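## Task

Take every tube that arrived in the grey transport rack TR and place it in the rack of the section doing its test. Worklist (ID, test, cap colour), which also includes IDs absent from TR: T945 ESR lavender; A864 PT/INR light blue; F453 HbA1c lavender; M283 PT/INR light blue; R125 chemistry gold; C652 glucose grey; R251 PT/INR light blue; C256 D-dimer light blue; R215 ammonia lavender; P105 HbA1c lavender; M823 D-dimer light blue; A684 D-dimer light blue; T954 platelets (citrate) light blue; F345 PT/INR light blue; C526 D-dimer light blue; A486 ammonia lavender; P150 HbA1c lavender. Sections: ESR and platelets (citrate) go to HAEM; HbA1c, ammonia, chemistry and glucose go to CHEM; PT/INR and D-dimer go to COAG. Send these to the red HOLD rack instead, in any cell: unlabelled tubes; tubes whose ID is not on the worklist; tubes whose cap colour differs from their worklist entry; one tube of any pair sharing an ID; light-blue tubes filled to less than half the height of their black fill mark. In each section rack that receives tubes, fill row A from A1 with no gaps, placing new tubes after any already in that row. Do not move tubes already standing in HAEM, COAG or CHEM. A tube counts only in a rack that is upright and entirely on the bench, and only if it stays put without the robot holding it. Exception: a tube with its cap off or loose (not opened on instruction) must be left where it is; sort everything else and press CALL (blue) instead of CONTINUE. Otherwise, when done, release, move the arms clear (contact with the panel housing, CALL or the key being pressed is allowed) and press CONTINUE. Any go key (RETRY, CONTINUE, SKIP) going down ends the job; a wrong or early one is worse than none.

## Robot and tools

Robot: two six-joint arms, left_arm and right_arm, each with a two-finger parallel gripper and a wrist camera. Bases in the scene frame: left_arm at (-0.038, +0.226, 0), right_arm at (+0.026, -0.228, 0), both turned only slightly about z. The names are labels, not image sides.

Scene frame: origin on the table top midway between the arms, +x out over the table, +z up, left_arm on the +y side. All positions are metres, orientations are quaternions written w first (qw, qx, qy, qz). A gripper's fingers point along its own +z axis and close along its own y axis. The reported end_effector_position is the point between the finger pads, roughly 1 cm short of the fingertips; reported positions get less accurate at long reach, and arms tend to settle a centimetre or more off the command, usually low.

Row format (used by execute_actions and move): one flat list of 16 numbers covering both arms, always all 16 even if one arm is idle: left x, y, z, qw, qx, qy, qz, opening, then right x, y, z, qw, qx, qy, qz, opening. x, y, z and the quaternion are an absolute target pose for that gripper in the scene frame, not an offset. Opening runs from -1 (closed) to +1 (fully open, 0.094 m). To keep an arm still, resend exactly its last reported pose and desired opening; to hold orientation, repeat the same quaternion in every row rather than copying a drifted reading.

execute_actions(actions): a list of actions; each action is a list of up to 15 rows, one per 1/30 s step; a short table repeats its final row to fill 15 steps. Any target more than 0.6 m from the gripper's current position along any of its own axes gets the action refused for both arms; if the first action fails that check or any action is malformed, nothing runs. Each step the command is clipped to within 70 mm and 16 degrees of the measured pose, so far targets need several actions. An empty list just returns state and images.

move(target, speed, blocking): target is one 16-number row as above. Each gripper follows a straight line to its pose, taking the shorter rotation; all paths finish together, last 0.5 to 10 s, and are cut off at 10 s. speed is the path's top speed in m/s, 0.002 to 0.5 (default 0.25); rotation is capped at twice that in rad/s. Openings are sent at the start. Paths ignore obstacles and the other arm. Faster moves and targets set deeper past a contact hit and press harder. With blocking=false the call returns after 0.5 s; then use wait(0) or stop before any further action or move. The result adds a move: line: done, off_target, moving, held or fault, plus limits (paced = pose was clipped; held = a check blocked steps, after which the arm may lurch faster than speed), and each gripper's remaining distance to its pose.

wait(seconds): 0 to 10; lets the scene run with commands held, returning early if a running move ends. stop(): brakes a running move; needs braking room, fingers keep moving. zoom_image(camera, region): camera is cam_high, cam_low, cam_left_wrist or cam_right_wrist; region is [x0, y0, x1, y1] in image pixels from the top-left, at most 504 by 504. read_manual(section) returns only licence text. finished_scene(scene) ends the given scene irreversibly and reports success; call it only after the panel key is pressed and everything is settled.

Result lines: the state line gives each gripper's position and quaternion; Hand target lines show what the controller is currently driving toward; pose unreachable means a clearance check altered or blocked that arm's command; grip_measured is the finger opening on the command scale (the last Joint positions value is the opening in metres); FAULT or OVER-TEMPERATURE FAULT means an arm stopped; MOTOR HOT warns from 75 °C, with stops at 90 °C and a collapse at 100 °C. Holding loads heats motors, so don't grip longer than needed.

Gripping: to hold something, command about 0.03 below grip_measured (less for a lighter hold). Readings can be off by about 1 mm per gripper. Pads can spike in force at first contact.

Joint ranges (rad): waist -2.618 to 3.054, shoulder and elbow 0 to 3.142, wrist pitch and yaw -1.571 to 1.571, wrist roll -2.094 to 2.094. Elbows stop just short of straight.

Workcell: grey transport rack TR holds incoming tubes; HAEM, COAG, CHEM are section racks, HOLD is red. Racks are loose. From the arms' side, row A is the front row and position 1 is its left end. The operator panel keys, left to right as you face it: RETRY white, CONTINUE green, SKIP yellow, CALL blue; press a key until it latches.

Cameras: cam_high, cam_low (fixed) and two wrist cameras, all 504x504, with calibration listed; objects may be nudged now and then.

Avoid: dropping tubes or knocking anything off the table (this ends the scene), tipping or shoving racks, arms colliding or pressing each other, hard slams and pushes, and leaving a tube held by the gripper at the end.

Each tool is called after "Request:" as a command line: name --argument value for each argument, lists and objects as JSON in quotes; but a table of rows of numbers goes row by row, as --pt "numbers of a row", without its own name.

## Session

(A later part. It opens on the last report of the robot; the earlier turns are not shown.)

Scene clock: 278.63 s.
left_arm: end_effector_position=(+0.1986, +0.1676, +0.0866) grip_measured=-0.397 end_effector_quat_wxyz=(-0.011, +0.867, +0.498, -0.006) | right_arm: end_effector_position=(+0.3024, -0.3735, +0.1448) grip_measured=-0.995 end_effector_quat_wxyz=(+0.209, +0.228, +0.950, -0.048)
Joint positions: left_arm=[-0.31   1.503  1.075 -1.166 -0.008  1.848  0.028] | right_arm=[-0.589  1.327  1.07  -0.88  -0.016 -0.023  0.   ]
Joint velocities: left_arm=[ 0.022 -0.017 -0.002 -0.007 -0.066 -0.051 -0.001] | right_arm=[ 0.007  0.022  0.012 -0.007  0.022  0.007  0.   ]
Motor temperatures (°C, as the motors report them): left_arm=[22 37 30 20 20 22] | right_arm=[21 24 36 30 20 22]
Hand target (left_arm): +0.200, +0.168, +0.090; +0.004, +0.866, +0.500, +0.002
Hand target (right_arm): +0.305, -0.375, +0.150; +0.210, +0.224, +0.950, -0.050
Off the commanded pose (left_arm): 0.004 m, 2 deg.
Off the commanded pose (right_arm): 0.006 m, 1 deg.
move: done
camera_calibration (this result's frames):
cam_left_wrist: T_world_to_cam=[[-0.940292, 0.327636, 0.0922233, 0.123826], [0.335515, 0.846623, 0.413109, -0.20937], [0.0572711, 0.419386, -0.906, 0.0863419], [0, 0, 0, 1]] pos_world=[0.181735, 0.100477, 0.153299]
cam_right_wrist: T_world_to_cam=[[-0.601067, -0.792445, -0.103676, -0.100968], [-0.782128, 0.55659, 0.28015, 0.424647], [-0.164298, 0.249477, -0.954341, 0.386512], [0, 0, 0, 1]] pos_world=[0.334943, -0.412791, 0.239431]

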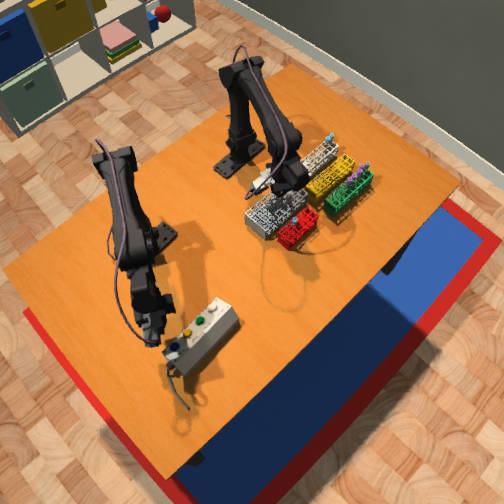

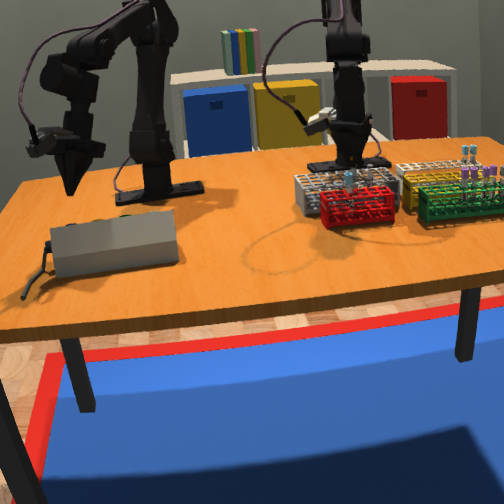

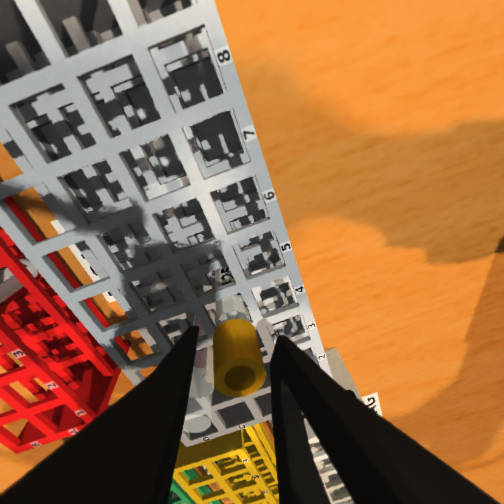

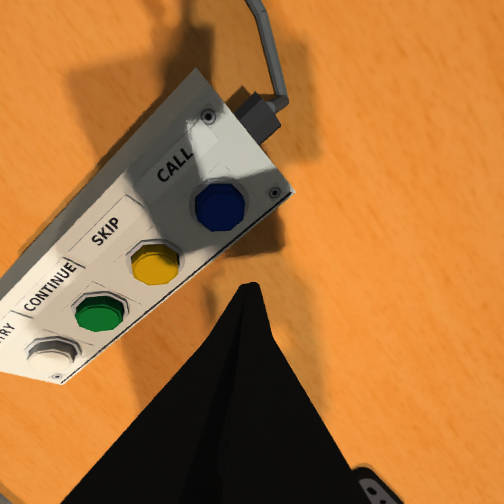

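Request:
execute_actions --actions '[[[0.2005,0.168,0.090,0.004,0.866,0.5,0.002,-0.47,0.305,-0.375,0.15,0.210,0.2235,0.950,-0.0495,-1],[0.2005,0.168,0.090,0.004,0.866,0.5,0.002,-0.53,0.305,-0.375,0.15,0.210,0.2235,0.950,-0.0495,-1],[0.2005,0.168,0.090,0.004,0.866,0.5,0.002,-0.58,0.305,-0.375,0.15,0.210,0.2235,0.950,-0.0495,-1],[0.2005,0.168,0.090,0.004,0.866,0.5,0.002,-0.61,0.305,-0.375,0.15,0.210,0.2235,0.950,-0.0495,-1],[0.2005,0.168,0.090,0.004,0.866,0.5,0.002,-0.63,0.305,-0.375,0.15,0.210,0.2235,0.950,-0.0495,-1],[0.2005,0.168,0.090,0.004,0.866,0.5,0.002,-0.65,0.305,-0.375,0.15,0.210,0.2235,0.950,-0.0495,-1],[0.2005,0.168,0.090,0.004,0.866,0.5,0.002,-0.66,0.305,-0.375,0.15,0.210,0.2235,0.950,-0.0495,-1],[0.2005,0.168,0.090,0.004,0.866,0.5,0.002,-0.67,0.305,-0.375,0.15,0.210,0.2235,0.950,-0.0495,-1],[0.2005,0.168,0.090,0.004,0.866,0.5,0.002,-0.68,0.305,-0.375,0.15,0.210,0.2235,0.950,-0.0495,-1],[0.2005,0.168,0.090,0.004,0.866,0.5,0.002,-0.69,0.305,-0.375,0.15,0.210,0.2235,0.950,-0.0495,-1],[0.2005,0.168,0.090,0.004,0.866,0.5,0.002,-0.70,0.305,-0.375,0.15,0.210,0.2235,0.950,-0.0495,-1],[0.2005,0.168,0.090,0.004,0.866,0.5,0.002,-0.71,0.305,-0.375,0.15,0.210,0.2235,0.950,-0.0495,-1],[0.2005,0.168,0.090,0.004,0.866,0.5,0.002,-0.72,0.305,-0.375,0.15,0.210,0.2235,0.950,-0.0495,-1]]]'

Request:
move --target '[0.2005,0.168,0.185,0.004,0.866,0.5,0.002,-0.72,0.305,-0.375,0.15,0.210,0.2235,0.950,-0.0495,-1]' --speed 0.09

Request:
zoom_image --camera "cam_left_wrist" --region '[190,235,290,335]'

Scene clock: 306.60 s.
left_arm: end_effector_position=(+0.1997, +0.1673, +0.0865) grip_measured=-0.701 end_effector_quat_wxyz=(-0.009, +0.867, +0.498, -0.004) | right_arm: end_effector_position=(+0.3024, -0.3735, +0.1448) grip_measured=-0.995 end_effector_quat_wxyz=(+0.209, +0.228, +0.950, -0.048)
Joint positions: left_arm=[-0.31   1.503  1.075 -1.162 -0.008  1.848  0.014] | right_arm=[-0.589  1.327  1.07  -0.88  -0.016 -0.023  0.   ]
Joint velocities: left_arm=[-0.007 -0.012  0.017 -0.037  0.037 -0.022 -0.001] | right_arm=[-0.002  0.007 -0.007  0.066  0.022  0.022  0.   ]
Motor temperatures (°C, as the motors report them): left_arm=[22 36 30 20 20 22] | right_arm=[21 24 37 30 20 22]
Hand target (left_arm): +0.201, +0.168, +0.090; +0.004, +0.866, +0.500, +0.002
Hand target (right_arm): +0.305, -0.375, +0.150; +0.210, +0.224, +0.950, -0.050
Off the commanded pose (left_arm): 0.004 m, 2 deg.
Off the commanded pose (right_arm): 0.006 m, 1 deg.
camera_calibration (this result's frames):
cam_left_wrist: T_world_to_cam=[[-0.940691, 0.327738, 0.0876802, 0.125413], [0.333682, 0.847093, 0.413629, -0.209247], [0.0612887, 0.418354, -0.906214, 0.0857638], [0, 0, 0, 1]] pos_world=[0.182541, 0.10027, 0.153275]
cam_right_wrist: T_world_to_cam=[[-0.601067, -0.792445, -0.103676, -0.100968], [-0.782128, 0.55659, 0.28015, 0.424647], [-0.164298, 0.249477, -0.954341, 0.386512], [0, 0, 0, 1]] pos_world=[0.334943, -0.412791, 0.239431]

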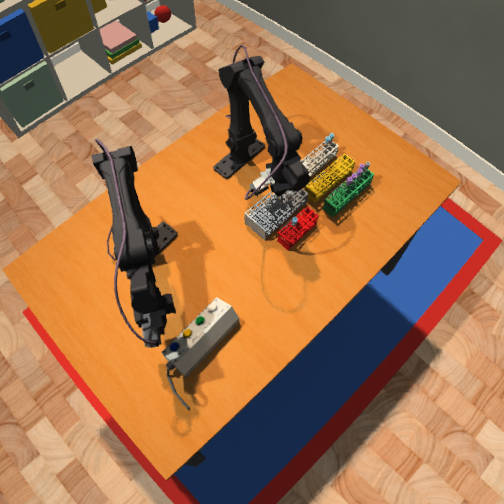

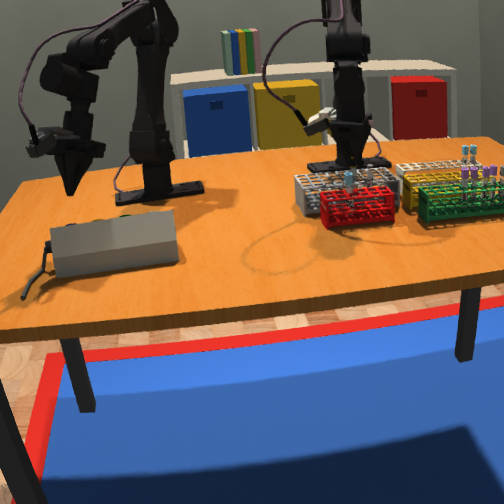

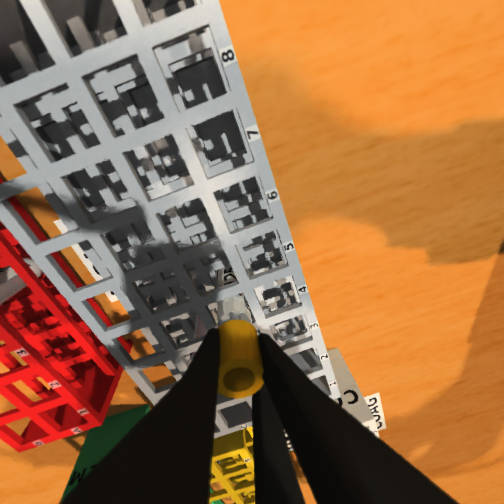

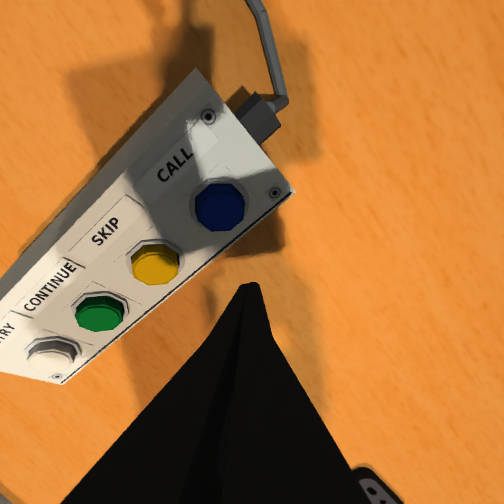

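Scene clock: 308.23 s.
left_arm: end_effector_position=(+0.2014, +0.1669, +0.1737) grip_measured=-0.701 end_effector_quat_wxyz=(-0.008, +0.867, +0.498, -0.003) | right_arm: end_effector_position=(+0.3024, -0.3735, +0.1448) grip_measured=-0.995 end_effector_quat_wxyz=(+0.209, +0.228, +0.950, -0.048)
Joint positions: left_arm=[-0.31   1.503  1.422 -1.507 -0.008  1.848  0.014] | right_arm=[-0.589  1.327  1.07  -0.88  -0.016 -0.023  0.   ]
Joint velocities: left_arm=[-0.007 -0.012  0.012 -0.007  0.007 -0.007 -0.   ] | right_arm=[-0.002  0.002  0.002  0.037  0.037 -0.051 -0.   ]
Motor temperatures (°C, as the motors report them): left_arm=[22 36 30 20 20 22] | right_arm=[21 24 37 30 20 22]
Hand target (left_arm): +0.201, +0.168, +0.185; +0.004, +0.866, +0.500, +0.002
Hand target (right_arm): +0.305, -0.375, +0.150; +0.210, +0.224, +0.950, -0.050
Off the commanded pose (left_arm): 0.011 m, 2 deg.
Off the commanded pose (right_arm): 0.006 m, 1 deg.
move: off_target (left_arm)
camera_calibration (this result's frames):
cam_left_wrist: T_world_to_cam=[[-0.940883, 0.327787, 0.085408, 0.119965], [0.332765, 0.847329, 0.413885, -0.245416], [0.0632978, 0.417839, -0.906314, 0.164564], [0, 0, 0, 1]] pos_world=[0.184122, 0.0998638, 0.240475]
cam_right_wrist: T_world_to_cam=[[-0.601067, -0.792445, -0.103676, -0.100968], [-0.782128, 0.55659, 0.28015, 0.424647], [-0.164298, 0.249477, -0.954341, 0.386512], [0, 0, 0, 1]] pos_world=[0.334943, -0.412791, 0.239431]

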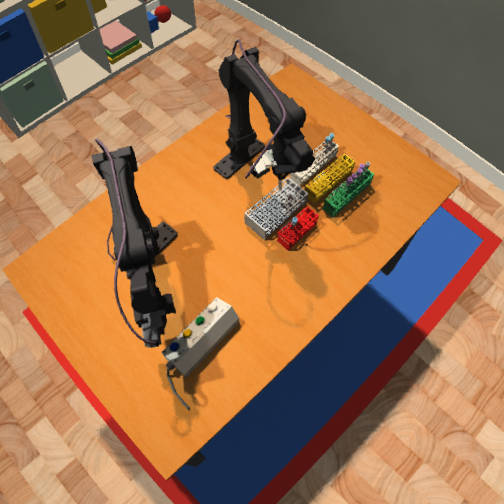

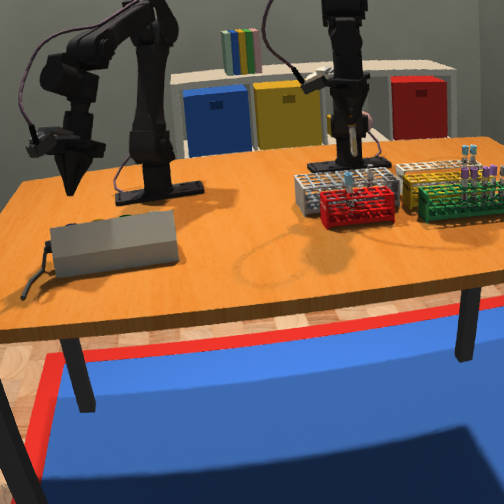

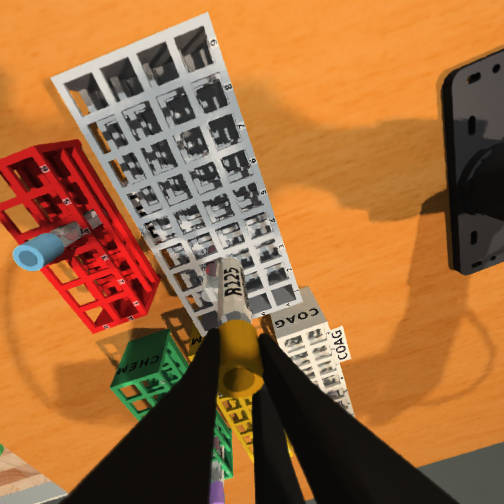

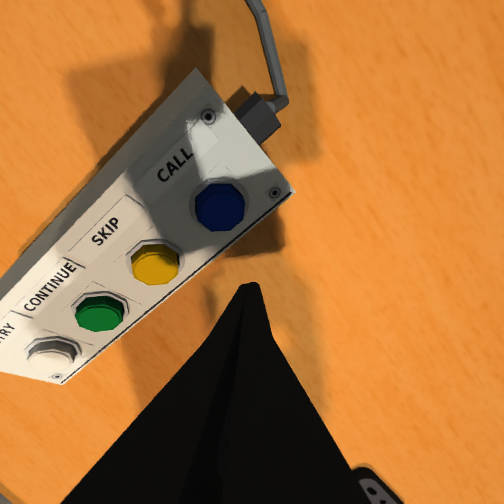

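Region (190, 235, 290, 335) of cam_left_wrist's 504x504 image, scaled by 5.040, with more detail than that image has.

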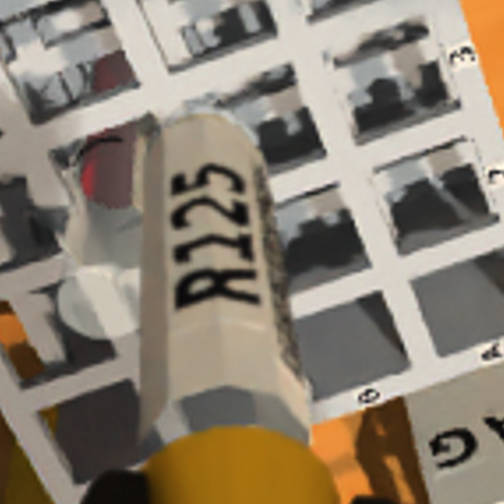

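Request:
move --target '[0.328,0.355,0.185,-0.005,0.707,0.707,-0.005,-0.72,0.305,-0.375,0.15,0.210,0.2235,0.950,-0.0495,-1]' --speed 0.18

Scene clock: 331.47 s.
left_arm: end_effector_position=(+0.3304, +0.3527, +0.1798) grip_measured=-0.701 end_effector_quat_wxyz=(+0.011, +0.712, +0.701, +0.033) | right_arm: end_effector_position=(+0.3024, -0.3735, +0.1448) grip_measured=-0.995 end_effector_quat_wxyz=(+0.209, +0.228, +0.950, -0.048)
Joint positions: left_arm=[ 0.265  2.001  2.039 -1.539 -0.009  1.912  0.014] | right_arm=[-0.589  1.327  1.07  -0.88  -0.016 -0.023  0.   ]
Joint velocities: left_arm=[-0.002 -0.022  0.002 -0.081 -0.022 -0.037  0.   ] | right_arm=[-0.012 -0.017 -0.007 -0.007  0.066 -0.022  0.   ]
Motor temperatures (°C, as the motors report them): left_arm=[22 36 33 20 20 22] | right_arm=[21 24 37 30 20 22]
Hand target (left_arm): +0.331, +0.355, +0.185; +0.013, +0.707, +0.706, +0.036
Hand target (right_arm): +0.305, -0.375, +0.150; +0.210, +0.224, +0.950, -0.050
Off the commanded pose (left_arm): 0.006 m, 5 deg.
Off the commanded pose (right_arm): 0.006 m, 1 deg.
joint sent to its limit (left arm) — the command would take joint 4 (wrist pitch) past its lower limit, so that joint was sent only as far as its limit.
move: off_target (left_arm)
camera_calibration (this result's frames):
cam_left_wrist: T_world_to_cam=[[-0.984394, -0.175977, 0.00120118, 0.387124], [-0.158603, 0.89012, 0.427238, -0.303415], [-0.0762532, 0.420379, -0.904139, 0.129122], [0, 0, 0, 1]] pos_world=[0.342806, 0.28392, 0.24591]
cam_right_wrist: T_world_to_cam=[[-0.601067, -0.792445, -0.103676, -0.100968], [-0.782128, 0.55659, 0.28015, 0.424647], [-0.164298, 0.249477, -0.954341, 0.386512], [0, 0, 0, 1]] pos_world=[0.334943, -0.412791, 0.239431]

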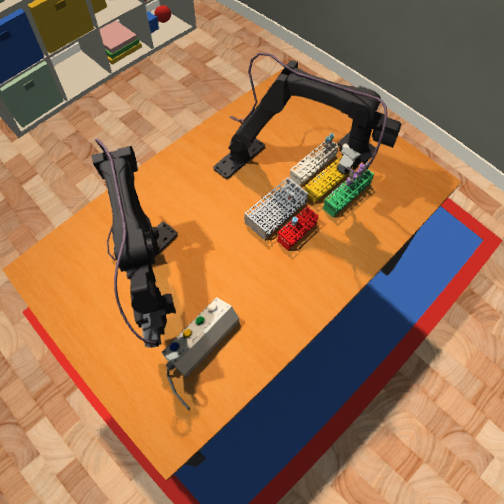

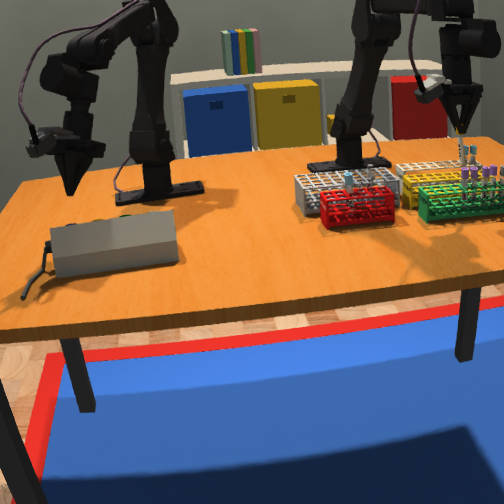

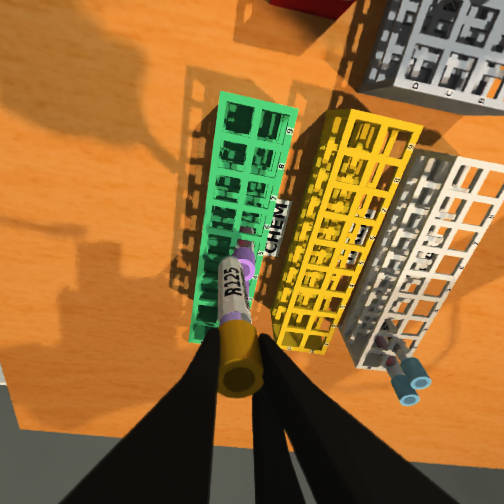

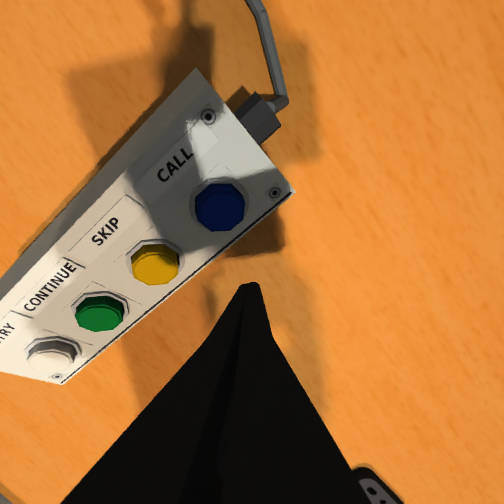

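Request:
zoom_image --camera "cam_left_wrist" --region '[170,150,330,310]'

Request:
zoom_image --camera "cam_high" --region '[310,140,400,230]'

Region (170, 150, 330, 310) of cam_left_wrist's 504x504 image, scaled by 3.150, with more detail than that image has.

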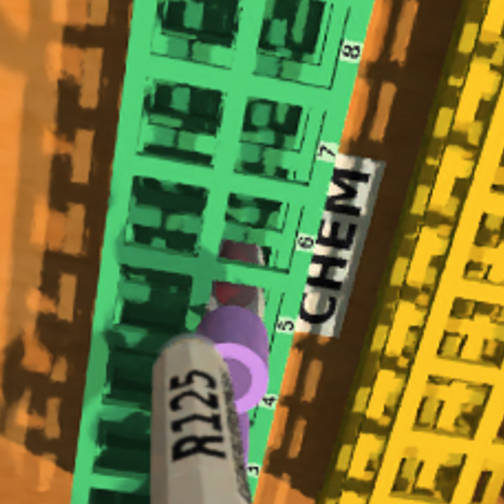

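Region (310, 140, 400, 230) of cam_high's 504x504 image, scaled by 5.600, with more detail than that image has.

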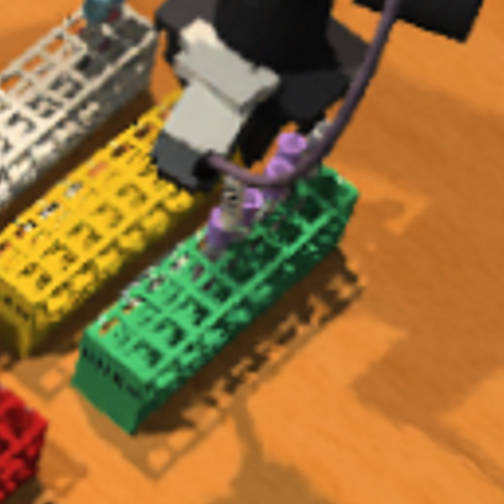

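Request:
move --target '[0.321,0.338,0.152,-0.010,0.707,0.707,-0.010,-0.72,0.305,-0.375,0.15,0.210,0.2235,0.950,-0.0495,-1]' --speed 0.06

Request:
zoom_image --camera "cam_left_wrist" --region '[170,190,310,330]'

Scene clock: 355.27 s.
left_arm: end_effector_position=(+0.3190, +0.3420, +0.1557) grip_measured=-0.701 end_effector_quat_wxyz=(-0.009, +0.705, +0.709, -0.007) | right_arm: end_effector_position=(+0.3024, -0.3735, +0.1448) grip_measured=-0.995 end_effector_quat_wxyz=(+0.209, +0.228, +0.950, -0.048)
Joint positions: left_arm=[ 0.248  2.014  1.961 -1.539 -0.009  1.873  0.014] | right_arm=[-0.589  1.327  1.07  -0.88  -0.016 -0.023  0.   ]
Joint velocities: left_arm=[-0.027 -0.017  0.007 -0.022 -0.007  0.007 -0.   ] | right_arm=[-0.017 -0.012  0.007 -0.022  0.037  0.066  0.   ]
Motor temperatures (°C, as the motors report them): left_arm=[22 38 33 20 20 22] | right_arm=[21 24 37 30 20 22]
Hand target (left_arm): +0.321, +0.338, +0.152; -0.010, +0.707, +0.707, -0.010
Hand target (right_arm): +0.305, -0.375, +0.150; +0.210, +0.224, +0.950, -0.050
Off the commanded pose (left_arm): 0.006 m, 0 deg.
Off the commanded pose (right_arm): 0.006 m, 1 deg.
move: done
camera_calibration (this result's frames):
cam_left_wrist: T_world_to_cam=[[-0.976516, -0.195628, 0.0902591, 0.364384], [-0.141822, 0.899053, 0.414235, -0.291836], [-0.162184, 0.391706, -0.905684, 0.148383], [0, 0, 0, 1]] pos_world=[0.338503, 0.275537, 0.222388]
cam_right_wrist: T_world_to_cam=[[-0.601067, -0.792445, -0.103676, -0.100968], [-0.782128, 0.55659, 0.28015, 0.424647], [-0.164298, 0.249477, -0.954341, 0.386512], [0, 0, 0, 1]] pos_world=[0.334943, -0.412791, 0.239431]

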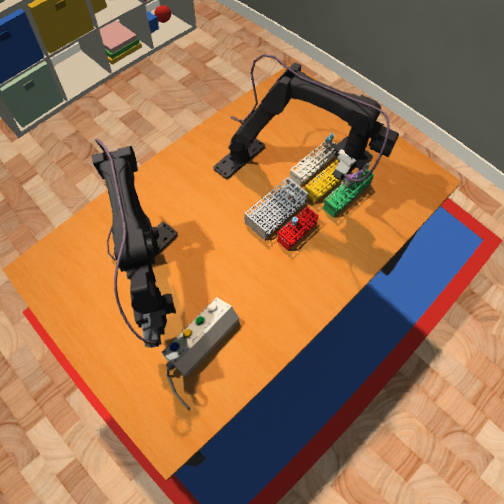

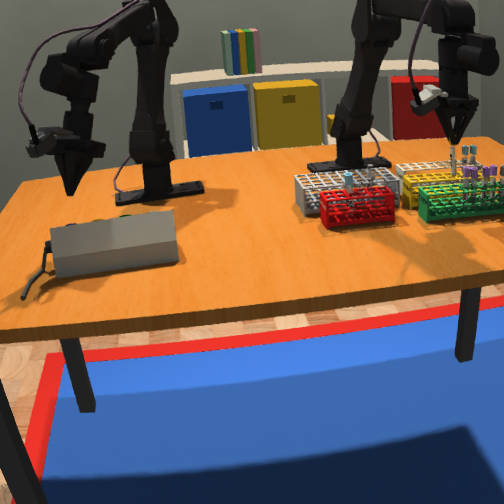

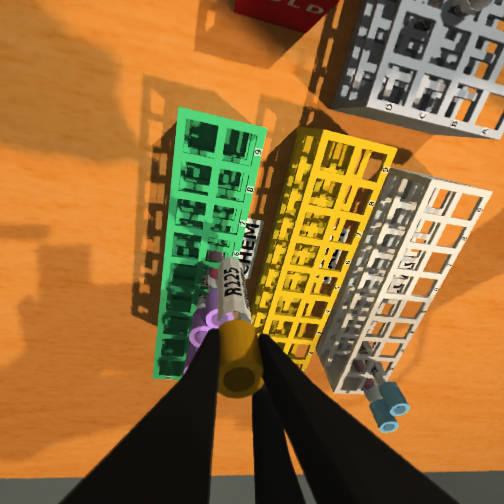

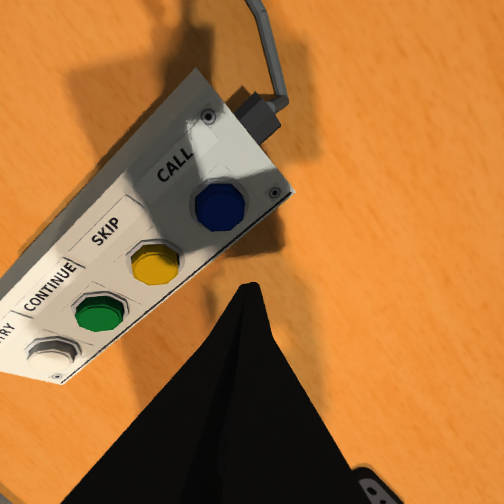

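Region (170, 190, 310, 330) of cam_left_wrist's 504x504 image, scaled by 3.600, with more detail than that image has.

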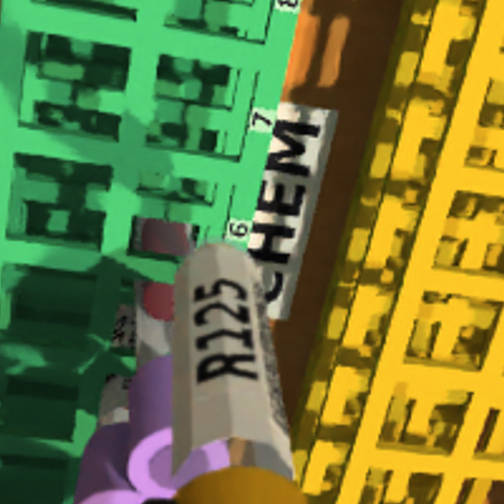

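Request:
move --target '[0.3265,0.342,0.138,-0.008,0.707,0.707,-0.008,-0.72,0.305,-0.375,0.15,0.210,0.2235,0.950,-0.0495,-1]' --speed 0.04

Request:
zoom_image --camera "cam_left_wrist" --region '[170,190,310,330]'

Scene clock: 368.10 s.
left_arm: end_effector_position=(+0.3245, +0.3438, +0.1419) grip_measured=-0.701 end_effector_quat_wxyz=(-0.009, +0.705, +0.709, -0.007) | right_arm: end_effector_position=(+0.3024, -0.3735, +0.1448) grip_measured=-0.995 end_effector_quat_wxyz=(+0.209, +0.228, +0.950, -0.048)
Joint positions: left_arm=[ 0.248  2.028  1.927 -1.489 -0.009  1.872  0.014] | right_arm=[-0.589  1.327  1.07  -0.88  -0.016 -0.023  0.   ]
Joint velocities: left_arm=[-0.007  0.002 -0.022 -0.095 -0.022  0.022 -0.   ] | right_arm=[-0.007 -0.022 -0.002  0.066 -0.007 -0.007 -0.   ]
Motor temperatures (°C, as the motors report them): left_arm=[22 39 32 20 20 22] | right_arm=[21 24 37 30 20 22]
Hand target (left_arm): +0.326, +0.342, +0.138; -0.008, +0.707, +0.707, -0.008
Hand target (right_arm): +0.305, -0.375, +0.150; +0.210, +0.224, +0.950, -0.050
Off the commanded pose (left_arm): 0.005 m, 0 deg.
Off the commanded pose (right_arm): 0.006 m, 1 deg.
move: done
camera_calibration (this result's frames):
cam_left_wrist: T_world_to_cam=[[-0.976464, -0.196406, 0.0891209, 0.371713], [-0.142961, 0.898794, 0.414405, -0.286458], [-0.161493, 0.391911, -0.905718, 0.13578], [0, 0, 0, 1]] pos_world=[0.34394, 0.277259, 0.208561]
cam_right_wrist: T_world_to_cam=[[-0.601067, -0.792445, -0.103676, -0.100968], [-0.782128, 0.55659, 0.28015, 0.424647], [-0.164298, 0.249477, -0.954341, 0.386512], [0, 0, 0, 1]] pos_world=[0.334943, -0.412791, 0.239431]

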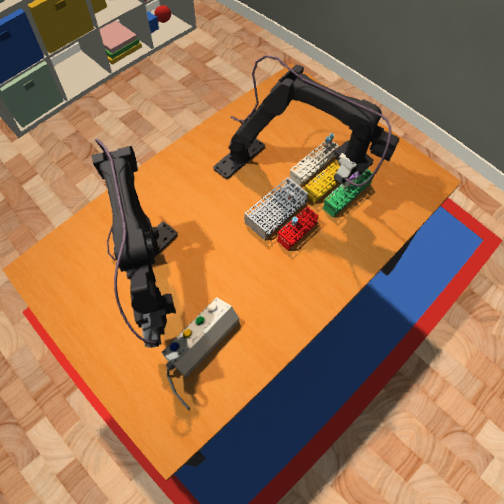

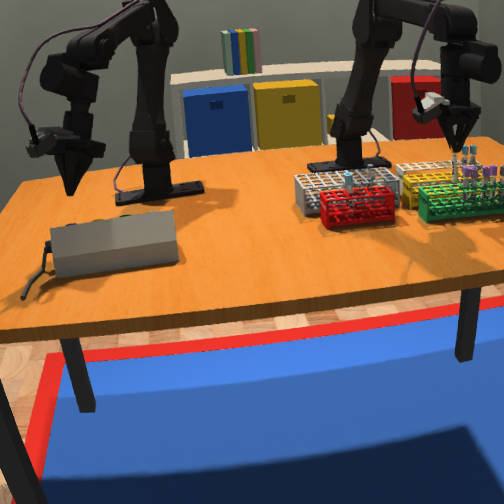

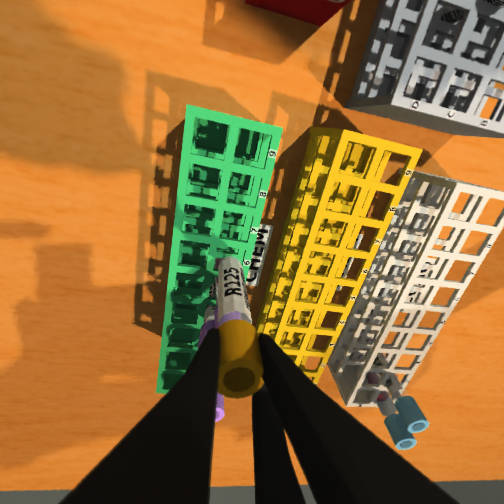

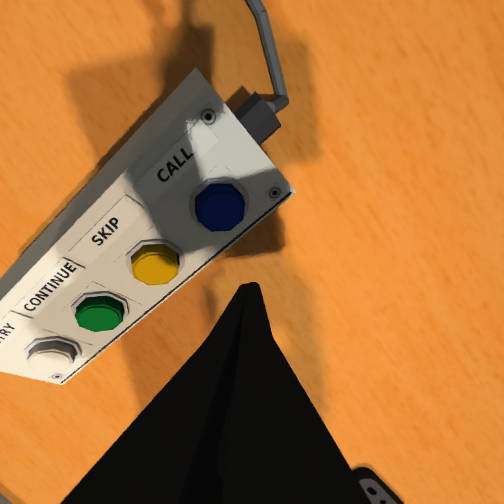

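Region (170, 190, 310, 330) of cam_left_wrist's 504x504 image, scaled by 3.600, with more detail than that image has.

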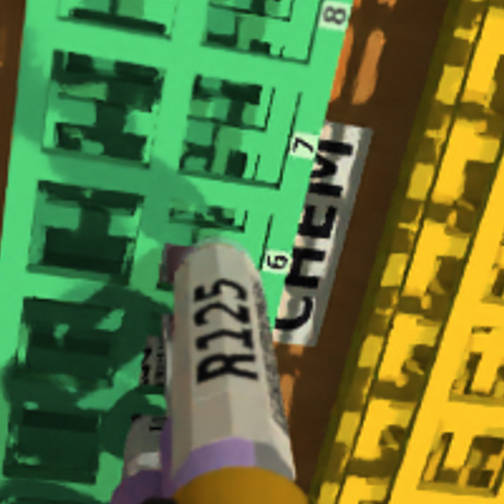

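Well aligned with A6. Descend.

Request:
move --target '[0.3265,0.342,0.114,-0.008,0.707,0.707,-0.008,-0.72,0.305,-0.375,0.15,0.210,0.2235,0.950,-0.0495,-1]' --speed 0.04

Request:
zoom_image --camera "cam_left_wrist" --region '[170,190,310,330]'

Scene clock: 374.67 s.
left_arm: end_effector_position=(+0.3247, +0.3438, +0.1151) grip_measured=-0.701 end_effector_quat_wxyz=(-0.011, +0.705, +0.709, -0.010) | right_arm: end_effector_position=(+0.3024, -0.3735, +0.1448) grip_measured=-0.995 end_effector_quat_wxyz=(+0.209, +0.228, +0.950, -0.048)
Joint positions: left_arm=[ 0.248  2.028  1.82  -1.391 -0.009  1.872  0.014] | right_arm=[-0.589  1.327  1.07  -0.88  -0.016 -0.023  0.   ]
Joint velocities: left_arm=[ 0.007 -0.012 -0.017 -0.037  0.037  0.007 -0.001] | right_arm=[-0.017  0.022  0.002 -0.022 -0.051 -0.037 -0.   ]
Motor temperatures (°C, as the motors report them): left_arm=[22 39 31 20 20 22] | right_arm=[21 24 37 29 20 22]
Hand target (left_arm): +0.326, +0.342, +0.114; -0.008, +0.707, +0.707, -0.008
Hand target (right_arm): +0.305, -0.375, +0.150; +0.210, +0.224, +0.950, -0.050
Off the commanded pose (left_arm): 0.003 m, 1 deg.
Off the commanded pose (right_arm): 0.006 m, 1 deg.
move: done
camera_calibration (this result's frames):
cam_left_wrist: T_world_to_cam=[[-0.975718, -0.196169, 0.0974274, 0.373019], [-0.13965, 0.899844, 0.413254, -0.276691], [-0.168737, 0.389613, -0.905389, 0.114636], [0, 0, 0, 1]] pos_world=[0.344665, 0.27749, 0.181791]
cam_right_wrist: T_world_to_cam=[[-0.601067, -0.792445, -0.103676, -0.100968], [-0.782128, 0.55659, 0.28015, 0.424647], [-0.164298, 0.249477, -0.954341, 0.386512], [0, 0, 0, 1]] pos_world=[0.334943, -0.412791, 0.239431]

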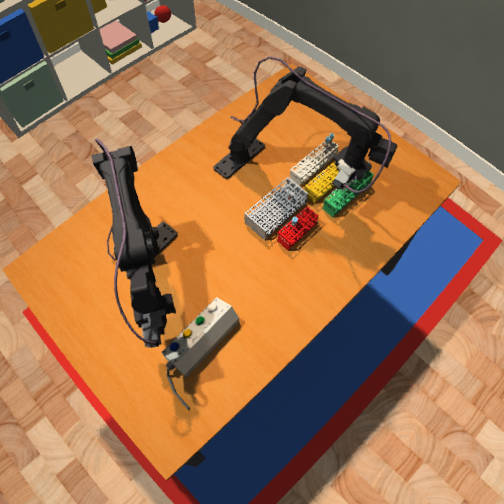

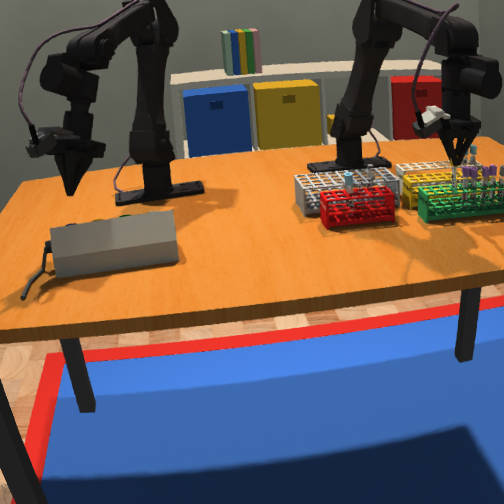

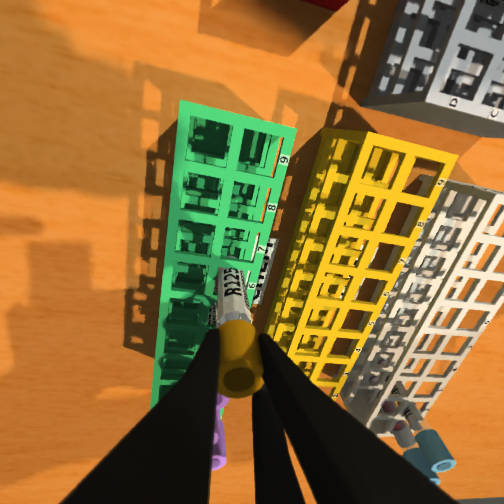

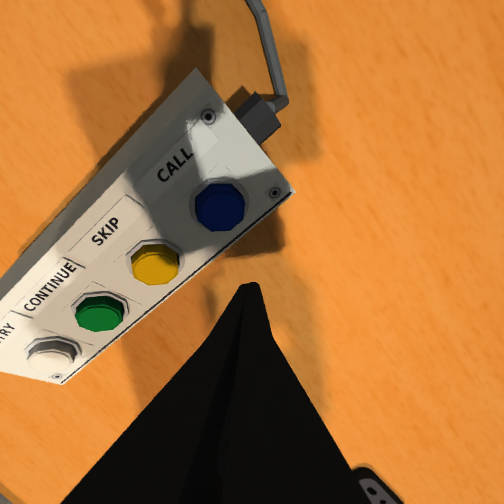

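Region (170, 190, 310, 330) of cam_left_wrist's 504x504 image, scaled by 3.600, with more detail than that image has.

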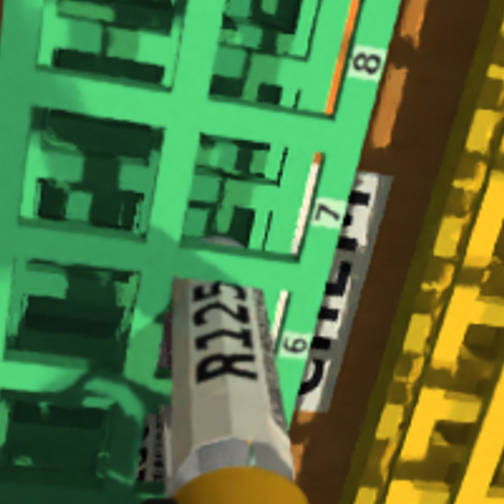

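Request:
move --target '[0.3265,0.342,0.089,-0.008,0.707,0.707,-0.008,-0.72,0.330,-0.372,0.130,0.210,0.2235,0.950,-0.0495,-1]' --speed 0.04

Scene clock: 389.57 s.
left_arm: end_effector_position=(+0.3248, +0.3439, +0.0911) grip_measured=-0.701 end_effector_quat_wxyz=(-0.010, +0.705, +0.709, -0.009) | right_arm: end_effector_position=(+0.3252, -0.3700, +0.1267) grip_measured=-0.995 end_effector_quat_wxyz=(+0.205, +0.222, +0.952, -0.044)
Joint positions: left_arm=[ 0.248  2.028  1.724 -1.293 -0.009  1.872  0.014] | right_arm=[-0.54   1.413  1.07  -0.804 -0.002  0.012  0.   ]
Joint velocities: left_arm=[-0.002  0.012  0.007  0.007 -0.095 -0.007  0.   ] | right_arm=[ 0.007 -0.007 -0.002 -0.095  0.037 -0.022  0.001]
Motor temperatures (°C, as the motors report them): left_arm=[22 40 31 20 20 22] | right_arm=[21 24 37 29 20 22]
Hand target (left_arm): +0.326, +0.342, +0.089; -0.008, +0.707, +0.707, -0.008
Hand target (right_arm): +0.330, -0.372, +0.130; +0.210, +0.224, +0.950, -0.049
Off the commanded pose (left_arm): 0.003 m, 0 deg.
Off the commanded pose (right_arm): 0.006 m, 1 deg.
move: done
camera_calibration (this result's frames):
cam_left_wrist: T_world_to_cam=[[-0.975928, -0.196236, 0.0951626, 0.375842], [-0.140552, 0.899558, 0.413571, -0.266411], [-0.166762, 0.39024, -0.905485, 0.0920123], [0, 0, 0, 1]] pos_world=[0.344694, 0.277499, 0.157729]
cam_right_wrist: T_world_to_cam=[[-0.592197, -0.799104, -0.103608, -0.0917605], [-0.786626, 0.545435, 0.289345, 0.441748], [-0.174706, 0.25285, -0.951601, 0.376439], [0, 0, 0, 1]] pos_world=[0.358916, -0.409453, 0.220895]

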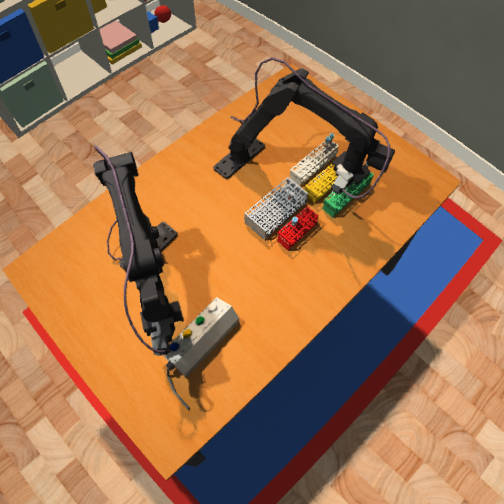

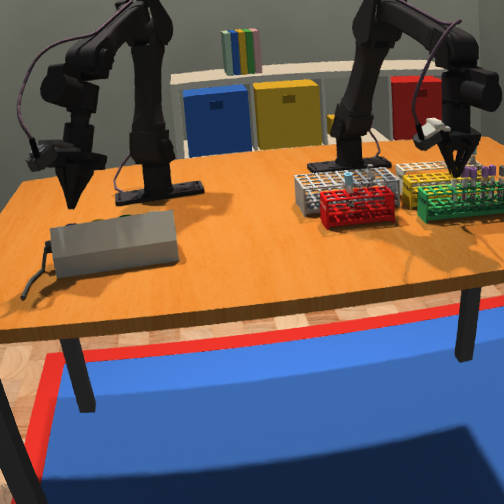

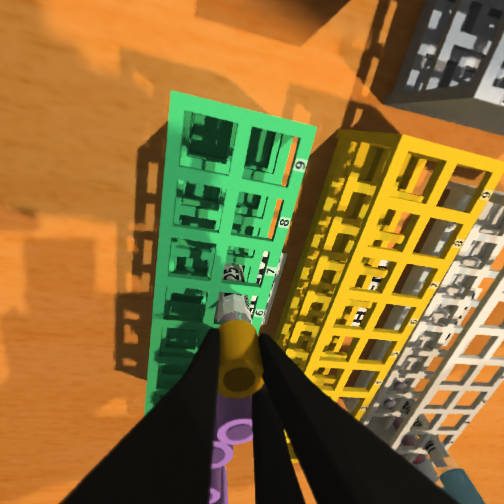

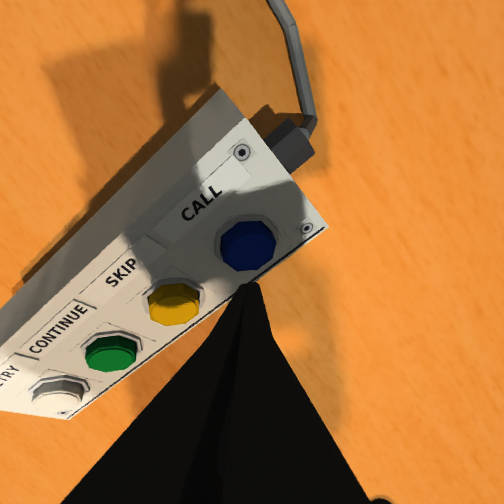

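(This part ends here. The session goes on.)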